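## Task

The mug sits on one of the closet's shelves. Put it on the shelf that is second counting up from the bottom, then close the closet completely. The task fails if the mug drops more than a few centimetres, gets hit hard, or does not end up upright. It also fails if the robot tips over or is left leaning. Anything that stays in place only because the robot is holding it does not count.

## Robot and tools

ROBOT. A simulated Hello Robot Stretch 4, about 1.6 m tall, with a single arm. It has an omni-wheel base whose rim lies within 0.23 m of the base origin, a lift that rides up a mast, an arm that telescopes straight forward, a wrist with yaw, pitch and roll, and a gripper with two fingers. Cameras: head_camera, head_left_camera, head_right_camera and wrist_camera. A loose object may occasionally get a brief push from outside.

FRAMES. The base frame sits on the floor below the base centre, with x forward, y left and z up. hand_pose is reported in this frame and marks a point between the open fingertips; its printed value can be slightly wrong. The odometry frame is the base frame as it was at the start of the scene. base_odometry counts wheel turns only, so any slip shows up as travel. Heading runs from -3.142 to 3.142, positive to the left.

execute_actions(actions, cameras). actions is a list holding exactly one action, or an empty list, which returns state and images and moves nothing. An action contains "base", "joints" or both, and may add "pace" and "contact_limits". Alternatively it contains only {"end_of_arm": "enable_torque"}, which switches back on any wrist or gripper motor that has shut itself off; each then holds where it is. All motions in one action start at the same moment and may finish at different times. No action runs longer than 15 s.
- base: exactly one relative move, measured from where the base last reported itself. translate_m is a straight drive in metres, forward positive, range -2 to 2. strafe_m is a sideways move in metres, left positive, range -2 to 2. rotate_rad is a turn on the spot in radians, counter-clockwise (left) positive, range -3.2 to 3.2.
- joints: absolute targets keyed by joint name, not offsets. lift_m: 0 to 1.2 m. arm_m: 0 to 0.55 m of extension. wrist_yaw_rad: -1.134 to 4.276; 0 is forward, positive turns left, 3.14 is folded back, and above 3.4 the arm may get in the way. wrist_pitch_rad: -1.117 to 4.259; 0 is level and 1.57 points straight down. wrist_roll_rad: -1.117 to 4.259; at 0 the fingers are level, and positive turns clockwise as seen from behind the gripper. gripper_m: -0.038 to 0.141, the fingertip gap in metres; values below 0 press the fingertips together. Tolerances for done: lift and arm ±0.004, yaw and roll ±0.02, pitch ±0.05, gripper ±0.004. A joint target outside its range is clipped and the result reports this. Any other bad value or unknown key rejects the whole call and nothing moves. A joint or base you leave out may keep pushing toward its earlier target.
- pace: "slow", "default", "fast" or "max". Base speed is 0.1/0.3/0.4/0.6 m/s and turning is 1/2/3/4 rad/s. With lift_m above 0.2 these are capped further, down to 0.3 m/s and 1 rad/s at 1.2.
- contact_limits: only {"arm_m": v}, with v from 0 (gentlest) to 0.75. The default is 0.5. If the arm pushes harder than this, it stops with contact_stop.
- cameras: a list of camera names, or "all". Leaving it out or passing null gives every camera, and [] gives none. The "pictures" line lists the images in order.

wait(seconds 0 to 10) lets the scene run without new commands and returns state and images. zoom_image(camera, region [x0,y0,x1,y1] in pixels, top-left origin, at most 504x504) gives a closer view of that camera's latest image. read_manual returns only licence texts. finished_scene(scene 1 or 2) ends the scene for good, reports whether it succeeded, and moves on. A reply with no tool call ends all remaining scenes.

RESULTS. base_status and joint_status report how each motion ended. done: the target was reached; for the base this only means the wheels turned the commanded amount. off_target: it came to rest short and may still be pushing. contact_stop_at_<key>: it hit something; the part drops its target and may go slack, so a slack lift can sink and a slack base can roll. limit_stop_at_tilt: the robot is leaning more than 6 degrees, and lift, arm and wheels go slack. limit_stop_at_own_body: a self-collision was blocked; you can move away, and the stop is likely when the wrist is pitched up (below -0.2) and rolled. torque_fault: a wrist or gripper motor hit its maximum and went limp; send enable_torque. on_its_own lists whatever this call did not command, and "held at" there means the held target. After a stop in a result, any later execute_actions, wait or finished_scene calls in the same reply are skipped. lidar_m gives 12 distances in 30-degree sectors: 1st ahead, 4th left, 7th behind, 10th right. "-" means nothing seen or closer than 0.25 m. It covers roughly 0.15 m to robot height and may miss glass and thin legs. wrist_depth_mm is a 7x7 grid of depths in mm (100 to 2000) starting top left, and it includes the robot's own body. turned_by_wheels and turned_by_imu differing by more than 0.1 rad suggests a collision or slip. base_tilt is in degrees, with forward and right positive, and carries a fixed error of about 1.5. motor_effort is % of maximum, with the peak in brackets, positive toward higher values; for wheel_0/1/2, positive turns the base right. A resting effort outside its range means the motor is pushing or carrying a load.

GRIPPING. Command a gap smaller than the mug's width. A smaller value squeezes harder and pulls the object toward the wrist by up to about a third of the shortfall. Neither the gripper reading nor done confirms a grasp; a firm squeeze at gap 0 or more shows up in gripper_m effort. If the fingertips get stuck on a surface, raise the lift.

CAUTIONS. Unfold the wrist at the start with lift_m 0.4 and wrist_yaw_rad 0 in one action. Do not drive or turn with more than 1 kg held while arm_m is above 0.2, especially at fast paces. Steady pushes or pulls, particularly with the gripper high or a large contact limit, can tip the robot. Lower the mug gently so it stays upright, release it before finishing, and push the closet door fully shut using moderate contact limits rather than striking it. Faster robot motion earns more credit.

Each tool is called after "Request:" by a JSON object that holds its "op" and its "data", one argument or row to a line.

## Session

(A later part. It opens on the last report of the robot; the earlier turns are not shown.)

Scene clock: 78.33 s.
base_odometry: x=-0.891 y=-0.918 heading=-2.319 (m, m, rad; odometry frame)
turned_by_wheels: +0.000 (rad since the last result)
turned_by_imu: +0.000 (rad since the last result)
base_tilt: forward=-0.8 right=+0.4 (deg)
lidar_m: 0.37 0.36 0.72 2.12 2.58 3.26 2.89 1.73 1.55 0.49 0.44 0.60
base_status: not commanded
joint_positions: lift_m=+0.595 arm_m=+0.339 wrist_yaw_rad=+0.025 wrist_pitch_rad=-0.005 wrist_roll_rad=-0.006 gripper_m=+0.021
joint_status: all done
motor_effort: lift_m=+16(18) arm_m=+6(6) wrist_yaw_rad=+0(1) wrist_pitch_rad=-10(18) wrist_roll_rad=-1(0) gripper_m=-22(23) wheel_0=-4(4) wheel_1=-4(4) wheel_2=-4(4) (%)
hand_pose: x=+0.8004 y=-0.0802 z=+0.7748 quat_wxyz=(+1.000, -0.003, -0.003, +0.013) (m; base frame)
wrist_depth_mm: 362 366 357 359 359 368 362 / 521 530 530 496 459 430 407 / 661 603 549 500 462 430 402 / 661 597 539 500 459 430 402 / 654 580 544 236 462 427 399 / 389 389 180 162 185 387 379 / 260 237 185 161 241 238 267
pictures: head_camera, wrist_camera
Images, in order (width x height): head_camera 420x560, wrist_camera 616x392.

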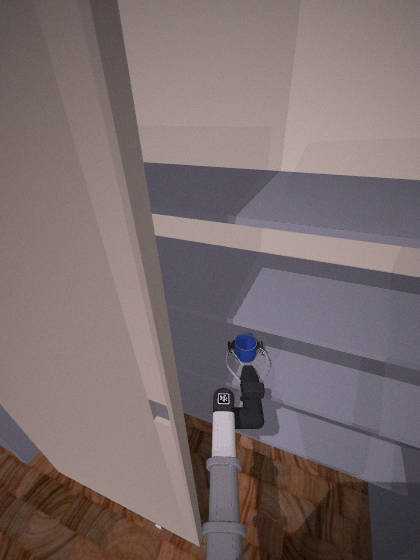

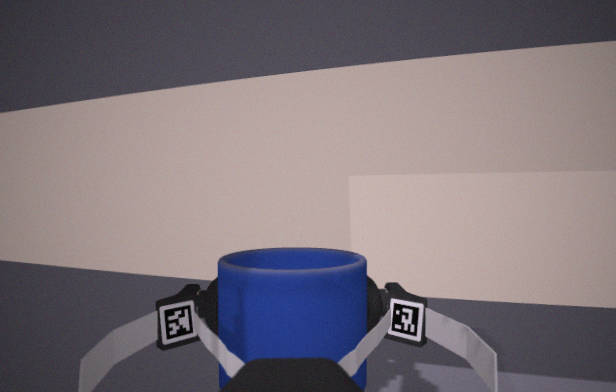

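Request:
{"op": "execute_actions", "data": {
  "actions": [
    {"joints":{"gripper_m":0.13}}
  ],
  "cameras": []
}}

Request:
{"op": "execute_actions", "data": {
  "actions": [
    {"joints":{"arm_m":0},"pace":"fast"}
  ],
  "cameras": ["wrist_camera"]
}}

Request:
{"op": "execute_actions", "data": {
  "actions": [
    {"base":{"rotate_rad":-0.33},"joints":{"wrist_yaw_rad":0}}
  ],
  "cameras": []
}}

Request:
{"op": "execute_actions", "data": {
  "actions": [
    {"base":{"translate_m":-0.25},"joints":{"gripper_m":0,"lift_m":0.857}}
  ],
  "cameras": []
}}

Request:
{"op": "execute_actions", "data": {
  "actions": [
    {"base":{"strafe_m":0.343},"joints":{"arm_m":0.05}}
  ],
  "cameras": ["wrist_camera"]
}}

Scene clock: 84.73 s.
base_odometry: x=-0.891 y=-0.918 heading=-2.319 (m, m, rad; odometry frame)
turned_by_wheels: +0.000 (rad since the last result)
turned_by_imu: -0.001 (rad since the last result)
base_tilt: forward=-1.0 right=+0.5 (deg)
lidar_m: 0.37 0.37 0.70 2.11 2.54 3.70 2.90 1.77 1.57 0.54 0.43 0.59
base_status: not commanded
joint_positions: lift_m=+0.595 arm_m=+0.339 wrist_yaw_rad=+0.025 wrist_pitch_rad=-0.005 wrist_roll_rad=-0.006 gripper_m=+0.130
joint_status: all done
motor_effort: lift_m=+17(17) arm_m=+6(6) wrist_yaw_rad=-1(0) wrist_pitch_rad=-9(11) wrist_roll_rad=-1(0) gripper_m=+3(24) wheel_0=-4(4) wheel_1=-4(4) wheel_2=-4(5) (%)
hand_pose: x=+0.8004 y=-0.0802 z=+0.7749 quat_wxyz=(+1.000, -0.003, -0.003, +0.013) (m; base frame)
wrist_depth_mm: 357 368 357 359 359 366 364 / 517 535 525 496 459 430 404 / 654 597 544 500 462 430 407 / 654 597 544 500 462 427 402 / 647 585 539 252 466 427 402 / 387 210 187 181 205 384 379 / 260 257 243 147 257 254 267
pictures: none
No camera images: the call's "cameras" was empty. Leave "cameras" out to get every camera's image.

Scene clock: 86.53 s.
base_odometry: x=-0.891 y=-0.918 heading=-2.319 (m, m, rad; odometry frame)
turned_by_wheels: +0.000 (rad since the last result)
turned_by_imu: +0.000 (rad since the last result)
base_tilt: forward=-0.9 right=+0.6 (deg)
lidar_m: 0.36 0.34 0.71 2.10 2.56 3.70 2.90 1.77 1.55 0.52 0.42 0.60
base_status: not commanded
joint_positions: lift_m=+0.595 arm_m=+0.001 wrist_yaw_rad=+0.025 wrist_pitch_rad=-0.006 wrist_roll_rad=-0.006 gripper_m=+0.130
joint_status: all done
motor_effort: lift_m=+17(17) arm_m=-6(7) wrist_yaw_rad=+0(1) wrist_pitch_rad=-9(10) wrist_roll_rad=-1(0) gripper_m=+2(0) wheel_0=-4(4) wheel_1=-4(5) wheel_2=-4(4) (%)
hand_pose: x=+0.4626 y=-0.0802 z=+0.7750 quat_wxyz=(+1.000, -0.003, -0.003, +0.012) (m; base frame)
wrist_depth_mm: 1025 991 904 831 410 366 357 / 634 525 535 530 535 521 521 / 991 991 917 820 768 723 676 / 1118 1008 917 842 768 723 676 / 831 842 854 535 759 707 661 / 1098 211 449 452 207 392 389 / 946 931 891 147 768 707 661
pictures: wrist_camera
Images, in order (width x height): wrist_camera 616x392.

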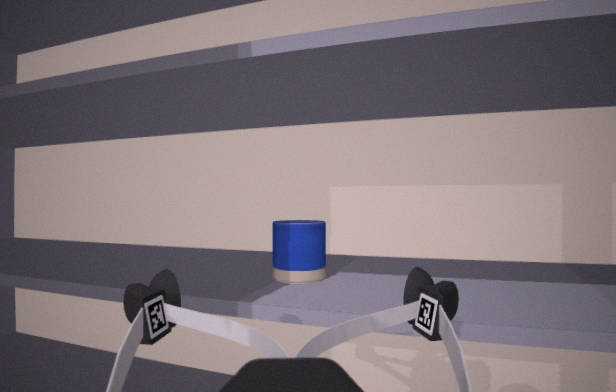

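Scene clock: 87.63 s.
base_odometry: x=-0.891 y=-0.918 heading=-2.648 (m, m, rad; odometry frame)
turned_by_wheels: -0.329 (rad since the last result)
turned_by_imu: -0.331 (rad since the last result)
base_tilt: forward=-1.0 right=+0.4 (deg)
lidar_m: 0.59 0.36 0.43 1.18 2.19 3.03 3.81 2.29 1.64 1.57 0.42 0.48
base_status: done
joint_positions: lift_m=+0.595 arm_m=+0.001 wrist_yaw_rad=+0.000 wrist_pitch_rad=-0.006 wrist_roll_rad=-0.006 gripper_m=+0.130
joint_status: all done
motor_effort: lift_m=+17(17) arm_m=-6(6) wrist_yaw_rad=-1(0) wrist_pitch_rad=-7(10) wrist_roll_rad=-1(1) gripper_m=+1(1) wheel_0=+5(9) wheel_1=+5(12) wheel_2=+4(10) (%)
hand_pose: x=+0.4605 y=-0.0874 z=+0.7750 quat_wxyz=(+1.000, -0.003, -0.003, +0.000) (m; base frame)
wrist_depth_mm: 591 603 809 820 820 488 455 / 512 525 535 539 535 530 466 / 809 798 809 820 831 683 484 / 788 798 809 831 820 691 484 / 798 517 798 820 820 647 484 / 442 211 407 452 208 442 436 / 788 788 809 147 820 640 492
pictures: none
No camera images: the call's "cameras" was empty. Leave "cameras" out to get every camera's image.

Scene clock: 89.93 s.
base_odometry: x=-0.671 y=-0.800 heading=-2.648 (m, m, rad; odometry frame)
turned_by_wheels: +0.000 (rad since the last result)
turned_by_imu: +0.000 (rad since the last result)
base_tilt: forward=-0.9 right=+0.4 (deg)
lidar_m: 0.85 0.58 0.79 2.08 2.19 3.03 3.52 2.23 1.64 1.57 0.76 0.62
base_status: done
joint_positions: lift_m=+0.857 arm_m=+0.001 wrist_yaw_rad=+0.000 wrist_pitch_rad=-0.006 wrist_roll_rad=-0.006 gripper_m=+0.000
joint_status: all done
motor_effort: lift_m=+21(22) arm_m=-6(6) wrist_yaw_rad=+0(0) wrist_pitch_rad=-9(9) wrist_roll_rad=-1(0) gripper_m=-4(3) wheel_0=-5(9) wheel_1=-4(13) wheel_2=+3(14) (%)
hand_pose: x=+0.4605 y=-0.0874 z=+1.0366 quat_wxyz=(+1.000, -0.003, -0.003, +0.000) (m; base frame)
wrist_depth_mm: 1060 1060 1060 1060 1098 683 355 / 798 732 741 750 741 668 359 / 1042 1042 1060 1078 1078 683 357 / 1042 1060 1078 1078 1078 683 359 / 931 946 960 946 931 661 359 / 1042 1060 1060 204 1078 691 357 / 866 831 788 182 741 676 357
pictures: none
No camera images: the call's "cameras" was empty. Leave "cameras" out to get every camera's image.

Scene clock: 92.40 s.
base_odometry: x=-0.508 y=-1.101 heading=-2.648 (m, m, rad; odometry frame)
turned_by_wheels: +0.000 (rad since the last result)
turned_by_imu: +0.001 (rad since the last result)
base_tilt: forward=-1.0 right=+0.5 (deg)
lidar_m: 0.52 0.56 0.78 1.75 1.83 2.55 3.52 2.73 1.98 1.90 0.85 0.88
base_status: done
joint_positions: lift_m=+0.857 arm_m=+0.049 wrist_yaw_rad=+0.000 wrist_pitch_rad=-0.006 wrist_roll_rad=-0.006 gripper_m=+0.000
joint_status: all done
motor_effort: lift_m=+21(21) arm_m=+6(6) wrist_yaw_rad=+1(0) wrist_pitch_rad=-10(9) wrist_roll_rad=+0(1) gripper_m=-6(6) wheel_0=-4(13) wheel_1=+4(13) wheel_2=+0(3) (%)
hand_pose: x=+0.5083 y=-0.0874 z=+1.0367 quat_wxyz=(+1.000, -0.003, -0.003, +0.000) (m; base frame)
wrist_depth_mm: 286 287 289 291 1042 1042 931 / 286 287 290 293 741 741 732 / 286 287 289 290 1025 1025 946 / 286 289 289 293 1042 1042 946 / 285 286 289 297 931 904 866 / 285 285 286 203 1025 1042 946 / 282 286 287 182 741 878 842
pictures: wrist_camera
Images, in order (width x height): wrist_camera 616x392.

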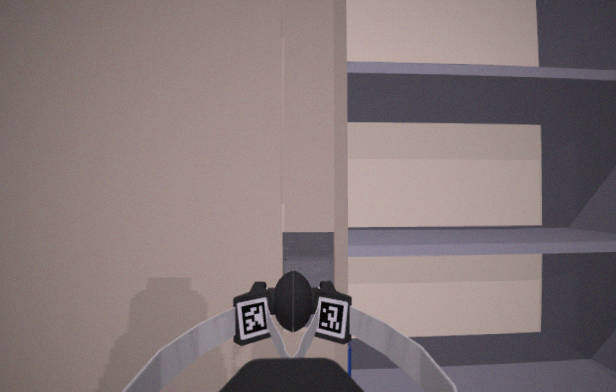

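Request:
{"op": "execute_actions", "data": {
  "actions": [
    {"base":{"strafe_m":-0.011}}
  ],
  "cameras": []
}}

Request:
{"op": "execute_actions", "data": {
  "actions": [
    {"joints":{"arm_m":0.105},"pace":"slow"}
  ],
  "cameras": ["wrist_camera"]
}}

Request:
{"op": "execute_actions", "data": {
  "actions": [
    {"base":{"strafe_m":-0.55},"pace":"slow"}
  ],
  "cameras": ["wrist_camera"]
}}

Scene clock: 96.63 s.
base_odometry: x=-0.513 y=-1.092 heading=-2.648 (m, m, rad; odometry frame)
turned_by_wheels: +0.000 (rad since the last result)
turned_by_imu: +0.000 (rad since the last result)
base_tilt: forward=-1.0 right=+0.4 (deg)
lidar_m: 0.53 0.55 0.80 1.76 1.83 2.56 3.52 2.72 1.97 1.89 0.83 0.89
base_status: done
joint_positions: lift_m=+0.857 arm_m=+0.049 wrist_yaw_rad=+0.000 wrist_pitch_rad=-0.006 wrist_roll_rad=-0.006 gripper_m=+0.000
joint_status: not commanded
motor_effort: lift_m=+21(21) arm_m=+6(6) wrist_yaw_rad=+0(0) wrist_pitch_rad=-8(8) wrist_roll_rad=-1(0) gripper_m=-2(4) wheel_0=+4(9) wheel_1=-3(11) wheel_2=+0(2) (%)
hand_pose: x=+0.5083 y=-0.0874 z=+1.0367 quat_wxyz=(+1.000, -0.003, -0.003, +0.000) (m; base frame)
wrist_depth_mm: 285 287 290 291 1042 1060 931 / 286 289 290 293 750 741 723 / 286 287 290 293 1042 1025 946 / 285 286 290 291 1042 1060 946 / 285 286 290 301 931 891 854 / 283 286 289 203 1025 1042 931 / 283 286 287 182 741 866 842
pictures: none
No camera images: the call's "cameras" was empty. Leave "cameras" out to get every camera's image.

Scene clock: 98.40 s.
base_odometry: x=-0.513 y=-1.092 heading=-2.648 (m, m, rad; odometry frame)
turned_by_wheels: +0.000 (rad since the last result)
turned_by_imu: +0.000 (rad since the last result)
base_tilt: forward=-1.0 right=+0.5 (deg)
lidar_m: 0.52 0.57 0.80 1.77 1.85 2.60 3.50 2.71 1.98 1.90 0.85 0.89
base_status: not commanded
joint_positions: lift_m=+0.857 arm_m=+0.104 wrist_yaw_rad=+0.000 wrist_pitch_rad=-0.006 wrist_roll_rad=-0.006 gripper_m=+0.000
joint_status: all done
motor_effort: lift_m=+21(22) arm_m=+6(5) wrist_yaw_rad=+1(0) wrist_pitch_rad=-7(7) wrist_roll_rad=-1(1) gripper_m=-5(5) wheel_0=+4(4) wheel_1=-3(3) wheel_2=+0(0) (%)
hand_pose: x=+0.5633 y=-0.0874 z=+1.0367 quat_wxyz=(+1.000, -0.003, -0.003, +0.000) (m; base frame)
wrist_depth_mm: 232 234 236 236 976 991 931 / 232 233 236 236 683 668 661 / 231 233 236 237 976 991 946 / 231 233 234 236 976 976 931 / 231 232 234 247 917 891 854 / 230 232 233 203 960 991 946 / 229 231 234 183 732 854 842
pictures: wrist_camera
Images, in order (width x height): wrist_camera 616x392.

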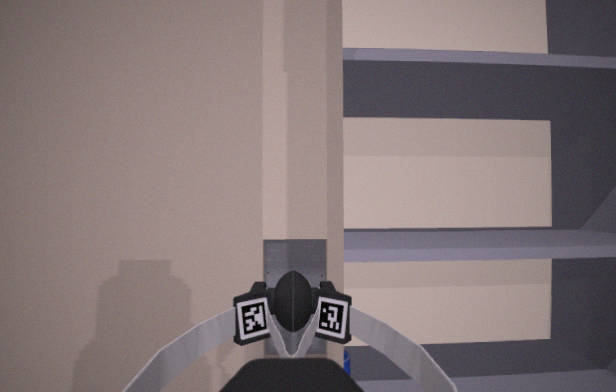

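Scene clock: 105.03 s.
base_odometry: x=-0.774 y=-0.608 heading=-2.648 (m, m, rad; odometry frame)
turned_by_wheels: +0.000 (rad since the last result)
turned_by_imu: -0.002 (rad since the last result)
base_tilt: forward=-0.9 right=+0.4 (deg)
lidar_m: 0.52 0.57 0.77 2.31 2.42 3.34 3.50 1.97 1.42 1.33 1.43 0.52
base_status: done
joint_positions: lift_m=+0.857 arm_m=+0.104 wrist_yaw_rad=-0.001 wrist_pitch_rad=-0.006 wrist_roll_rad=-0.006 gripper_m=+0.000
joint_status: not commanded
motor_effort: lift_m=+21(21) arm_m=+6(6) wrist_yaw_rad=+4(26) wrist_pitch_rad=-7(8) wrist_roll_rad=-1(1) gripper_m=-5(6) wheel_0=+10(17) wheel_1=-5(9) wheel_2=+0(3) (%)
hand_pose: x=+0.5632 y=-0.0878 z=+1.0368 quat_wxyz=(+1.000, -0.003, -0.003, -0.001) (m; base frame)
wrist_depth_mm: 229 232 234 307 204 220 222 / 229 230 232 310 204 220 221 / 229 230 233 312 204 220 220 / 229 229 232 314 204 219 220 / 229 230 233 314 204 219 220 / 229 230 195 206 203 219 220 / 229 229 231 167 202 218 220
pictures: wrist_camera
Images, in order (width x height): wrist_camera 616x392.

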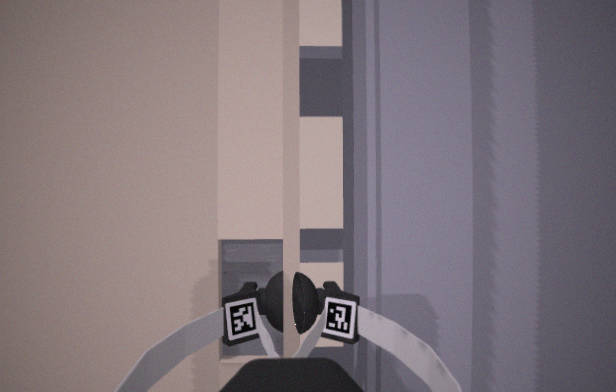

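Request:
{"op": "execute_actions", "data": {
  "actions": [
    {"joints":{"arm_m":0.06}}
  ],
  "cameras": []
}}

Request:
{"op": "execute_actions", "data": {
  "actions": [
    {"base":{"strafe_m":0.125},"joints":{"wrist_yaw_rad":-0.35,"gripper_m":-0.03}}
  ],
  "cameras": []
}}

Request:
{"op": "execute_actions", "data": {
  "actions": [
    {"joints":{"arm_m":0.19},"pace":"slow","contact_limits":{"arm_m":0.1}}
  ],
  "cameras": ["wrist_camera","head_camera"]
}}

Scene clock: 109.33 s.
base_odometry: x=-0.774 y=-0.608 heading=-2.648 (m, m, rad; odometry frame)
turned_by_wheels: +0.000 (rad since the last result)
turned_by_imu: -0.001 (rad since the last result)
base_tilt: forward=-0.9 right=+0.4 (deg)
lidar_m: 0.51 0.55 0.81 2.32 2.40 3.35 3.52 1.98 1.39 1.36 1.45 0.53
base_status: not commanded
joint_positions: lift_m=+0.857 arm_m=+0.061 wrist_yaw_rad=+0.000 wrist_pitch_rad=-0.006 wrist_roll_rad=-0.006 gripper_m=+0.000
joint_status: all done
motor_effort: lift_m=+21(21) arm_m=-6(7) wrist_yaw_rad=+0(9) wrist_pitch_rad=-9(8) wrist_roll_rad=-1(1) gripper_m=-6(8) wheel_0=+6(10) wheel_1=-5(5) wheel_2=+0(0) (%)
hand_pose: x=+0.5205 y=-0.0874 z=+1.0367 quat_wxyz=(+1.000, -0.003, -0.003, +0.000) (m; base frame)
wrist_depth_mm: 270 271 272 298 247 264 265 / 268 270 272 300 247 263 264 / 267 270 272 303 246 262 264 / 267 270 272 304 245 262 265 / 266 270 272 304 246 262 264 / 266 270 271 203 246 260 264 / 266 267 270 182 243 262 263
pictures: none
No camera images: the call's "cameras" was empty. Leave "cameras" out to get every camera's image.

Scene clock: 110.93 s.
base_odometry: x=-0.715 y=-0.718 heading=-2.648 (m, m, rad; odometry frame)
turned_by_wheels: +0.000 (rad since the last result)
turned_by_imu: +0.000 (rad since the last result)
base_tilt: forward=-0.9 right=+0.5 (deg)
lidar_m: 0.51 0.57 0.86 2.19 2.28 3.15 3.52 2.13 1.53 1.47 1.55 0.56
base_status: done
joint_positions: lift_m=+0.857 arm_m=+0.061 wrist_yaw_rad=-0.350 wrist_pitch_rad=-0.006 wrist_roll_rad=-0.006 gripper_m=-0.030
joint_status: all done
motor_effort: lift_m=+21(20) arm_m=-6(6) wrist_yaw_rad=-1(11) wrist_pitch_rad=-8(7) wrist_roll_rad=-1(1) gripper_m=-14(16) wheel_0=-4(14) wheel_1=+5(11) wheel_2=+0(3) (%)
hand_pose: x=+0.4730 y=-0.1810 z=+1.0367 quat_wxyz=(+0.985, -0.003, -0.002, -0.174) (m; base frame)
wrist_depth_mm: 258 281 306 345 334 394 1430 / 258 278 304 347 334 394 1430 / 258 278 304 345 334 394 1430 / 257 279 304 345 334 392 1430 / 257 278 303 345 332 392 1430 / 256 278 189 203 330 389 1430 / 256 267 297 181 320 392 1430
pictures: none
No camera images: the call's "cameras" was empty. Leave "cameras" out to get every camera's image.

Scene clock: 113.07 s.
base_odometry: x=-0.715 y=-0.718 heading=-2.648 (m, m, rad; odometry frame)
turned_by_wheels: -0.001 (rad since the last result)
turned_by_imu: -0.001 (rad since the last result)
base_tilt: forward=-1.0 right=+0.4 (deg)
lidar_m: 0.53 0.55 0.87 2.17 2.28 3.15 3.52 2.15 1.54 1.46 1.58 0.55
base_status: not commanded
joint_positions: lift_m=+0.857 arm_m=+0.166 wrist_yaw_rad=-0.363 wrist_pitch_rad=-0.006 wrist_roll_rad=-0.006 gripper_m=-0.030
joint_status: arm_m contact_stop (moved +0.105 of +0.129)
on_its_own: arm_m is slack since a contact_stop (your +0.190 is given up); wrist_yaw_rad is at rest, and its effort (+38) is outside its rest range (-13 to +13)
motor_effort: lift_m=+21(21) arm_m=+0(15) wrist_yaw_rad=+38(55) wrist_pitch_rad=-6(8) wrist_roll_rad=+0(0) gripper_m=-12(14) wheel_0=+1(3) wheel_1=+3(5) wheel_2=-10(10) (%)
contact_limits: arm_m 0.1
hand_pose: x=+0.5759 y=-0.1842 z=+1.0369 quat_wxyz=(+0.984, -0.003, -0.003, -0.181) (m; base frame)
wrist_depth_mm: 173 187 206 227 243 243 294 / 174 188 205 227 244 242 293 / 173 188 206 227 244 241 293 / 174 188 206 227 244 240 291 / 173 187 205 231 244 241 290 / 173 187 196 201 227 240 291 / 172 181 200 204 232 240 289
pictures: head_camera, wrist_camera
Images, in order (width x height): head_camera 420x560, wrist_camera 616x392.

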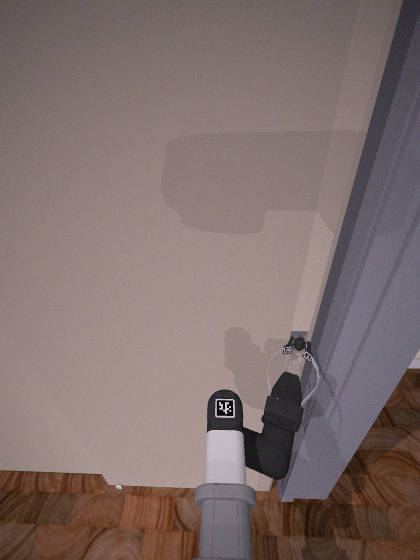

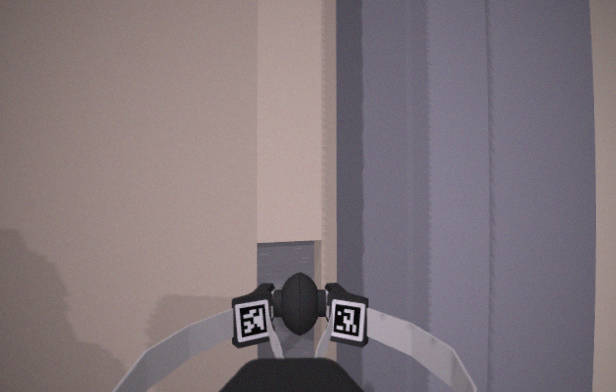

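Request:
{"op": "execute_actions", "data": {
  "actions": [
    {"base":{"strafe_m":-0.045},"joints":{"arm_m":0.163},"pace":"slow"}
  ],
  "cameras": ["wrist_camera","head_camera"]
}}

Request:
{"op": "execute_actions", "data": {
  "actions": [
    {"base":{"strafe_m":0.01},"joints":{"arm_m":0.05}}
  ],
  "cameras": ["wrist_camera","head_left_camera"]
}}

Scene clock: 117.00 s.
base_odometry: x=-0.736 y=-0.678 heading=-2.649 (m, m, rad; odometry frame)
turned_by_wheels: +0.000 (rad since the last result)
turned_by_imu: -0.001 (rad since the last result)
base_tilt: forward=-0.9 right=+0.5 (deg)
lidar_m: 0.53 0.57 0.84 2.23 2.34 3.22 3.52 2.10 1.49 1.41 1.54 0.54
base_status: done
joint_positions: lift_m=+0.857 arm_m=+0.163 wrist_yaw_rad=-0.354 wrist_pitch_rad=-0.006 wrist_roll_rad=-0.006 gripper_m=-0.030
joint_status: all done
motor_effort: lift_m=+21(20) arm_m=+1(4) wrist_yaw_rad=+13(39) wrist_pitch_rad=-7(8) wrist_roll_rad=+0(1) gripper_m=-14(15) wheel_0=+5(17) wheel_1=-7(11) wheel_2=-3(10) (%)
hand_pose: x=+0.5739 y=-0.1821 z=+1.0368 quat_wxyz=(+0.984, -0.003, -0.002, -0.176) (m; base frame)
wrist_depth_mm: 175 189 207 224 217 260 296 / 175 190 206 224 217 259 294 / 175 189 206 224 216 259 291 / 175 189 206 224 216 258 293 / 175 189 206 230 216 257 291 / 174 189 198 203 213 257 290 / 174 181 200 166 207 257 291
pictures: head_camera, wrist_camera
Images, in order (width x height): head_camera 420x560, wrist_camera 616x392.

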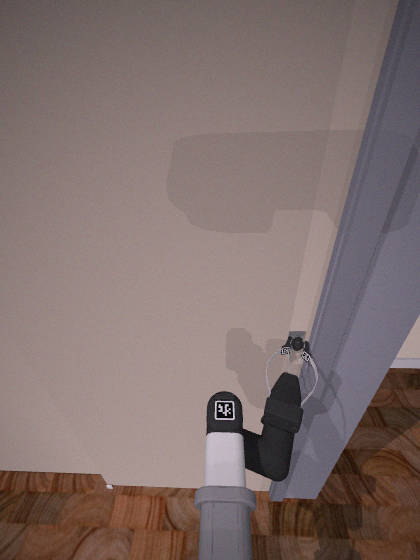

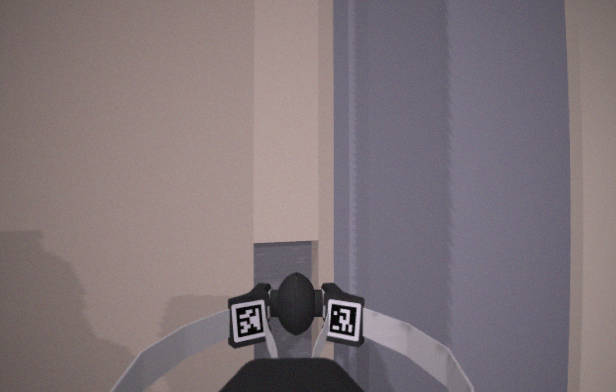

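Scene clock: 118.33 s.
base_odometry: x=-0.731 y=-0.687 heading=-2.649 (m, m, rad; odometry frame)
turned_by_wheels: +0.000 (rad since the last result)
turned_by_imu: +0.000 (rad since the last result)
base_tilt: forward=-0.9 right=+0.4 (deg)
lidar_m: 0.52 0.55 0.85 2.19 2.34 3.19 3.52 2.11 1.51 1.42 1.52 0.55
base_status: done
joint_positions: lift_m=+0.857 arm_m=+0.051 wrist_yaw_rad=-0.350 wrist_pitch_rad=-0.006 wrist_roll_rad=-0.006 gripper_m=-0.030
joint_status: all done
motor_effort: lift_m=+20(21) arm_m=-6(6) wrist_yaw_rad=+1(12) wrist_pitch_rad=-8(8) wrist_roll_rad=+0(0) gripper_m=-15(14) wheel_0=-3(13) wheel_1=+2(11) wheel_2=+0(1) (%)
hand_pose: x=+0.4630 y=-0.1811 z=+1.0367 quat_wxyz=(+0.985, -0.003, -0.002, -0.174) (m; base frame)
wrist_depth_mm: 265 289 312 330 366 1430 1397 / 266 289 315 325 364 1430 1366 / 266 289 314 327 362 1397 1366 / 266 289 314 327 364 1430 1397 / 266 287 314 324 359 1430 1430 / 264 286 189 202 364 1430 1397 / 265 274 306 182 349 1430 1397
pictures: head_left_camera, wrist_camera
Images, in order (width x height): head_left_camera 420x672, wrist_camera 616x392.

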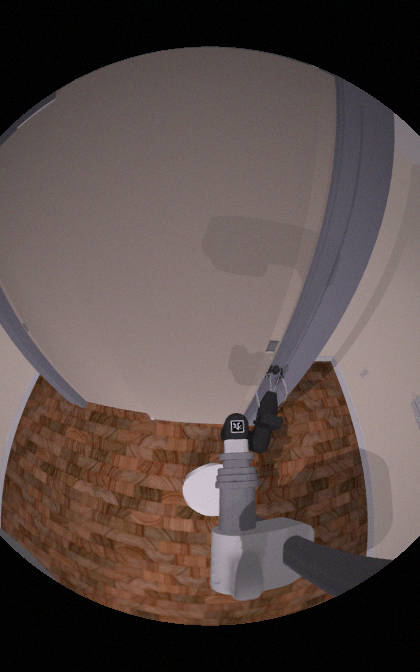

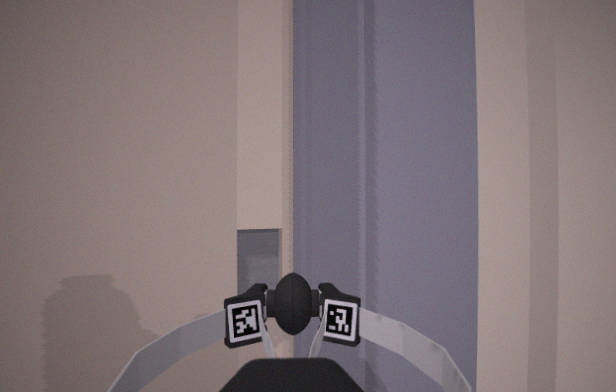

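Request:
{"op": "zoom_image", "data": {
  "camera": "wrist_camera",
  "region": [220,150,360,270]
}}

Region (220, 150, 360, 270) of wrist_camera's 616x392 image, scaled by 3.600; it fills the top 432 rows of this view, and the rest is white.

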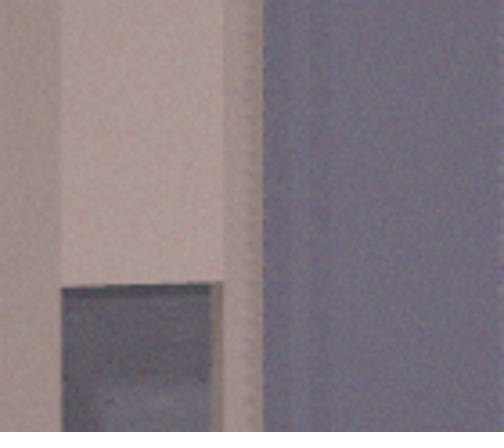

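Request:
{"op": "finished_scene", "data": {
  "scene": 1
}}

The scene is finished: the task was done.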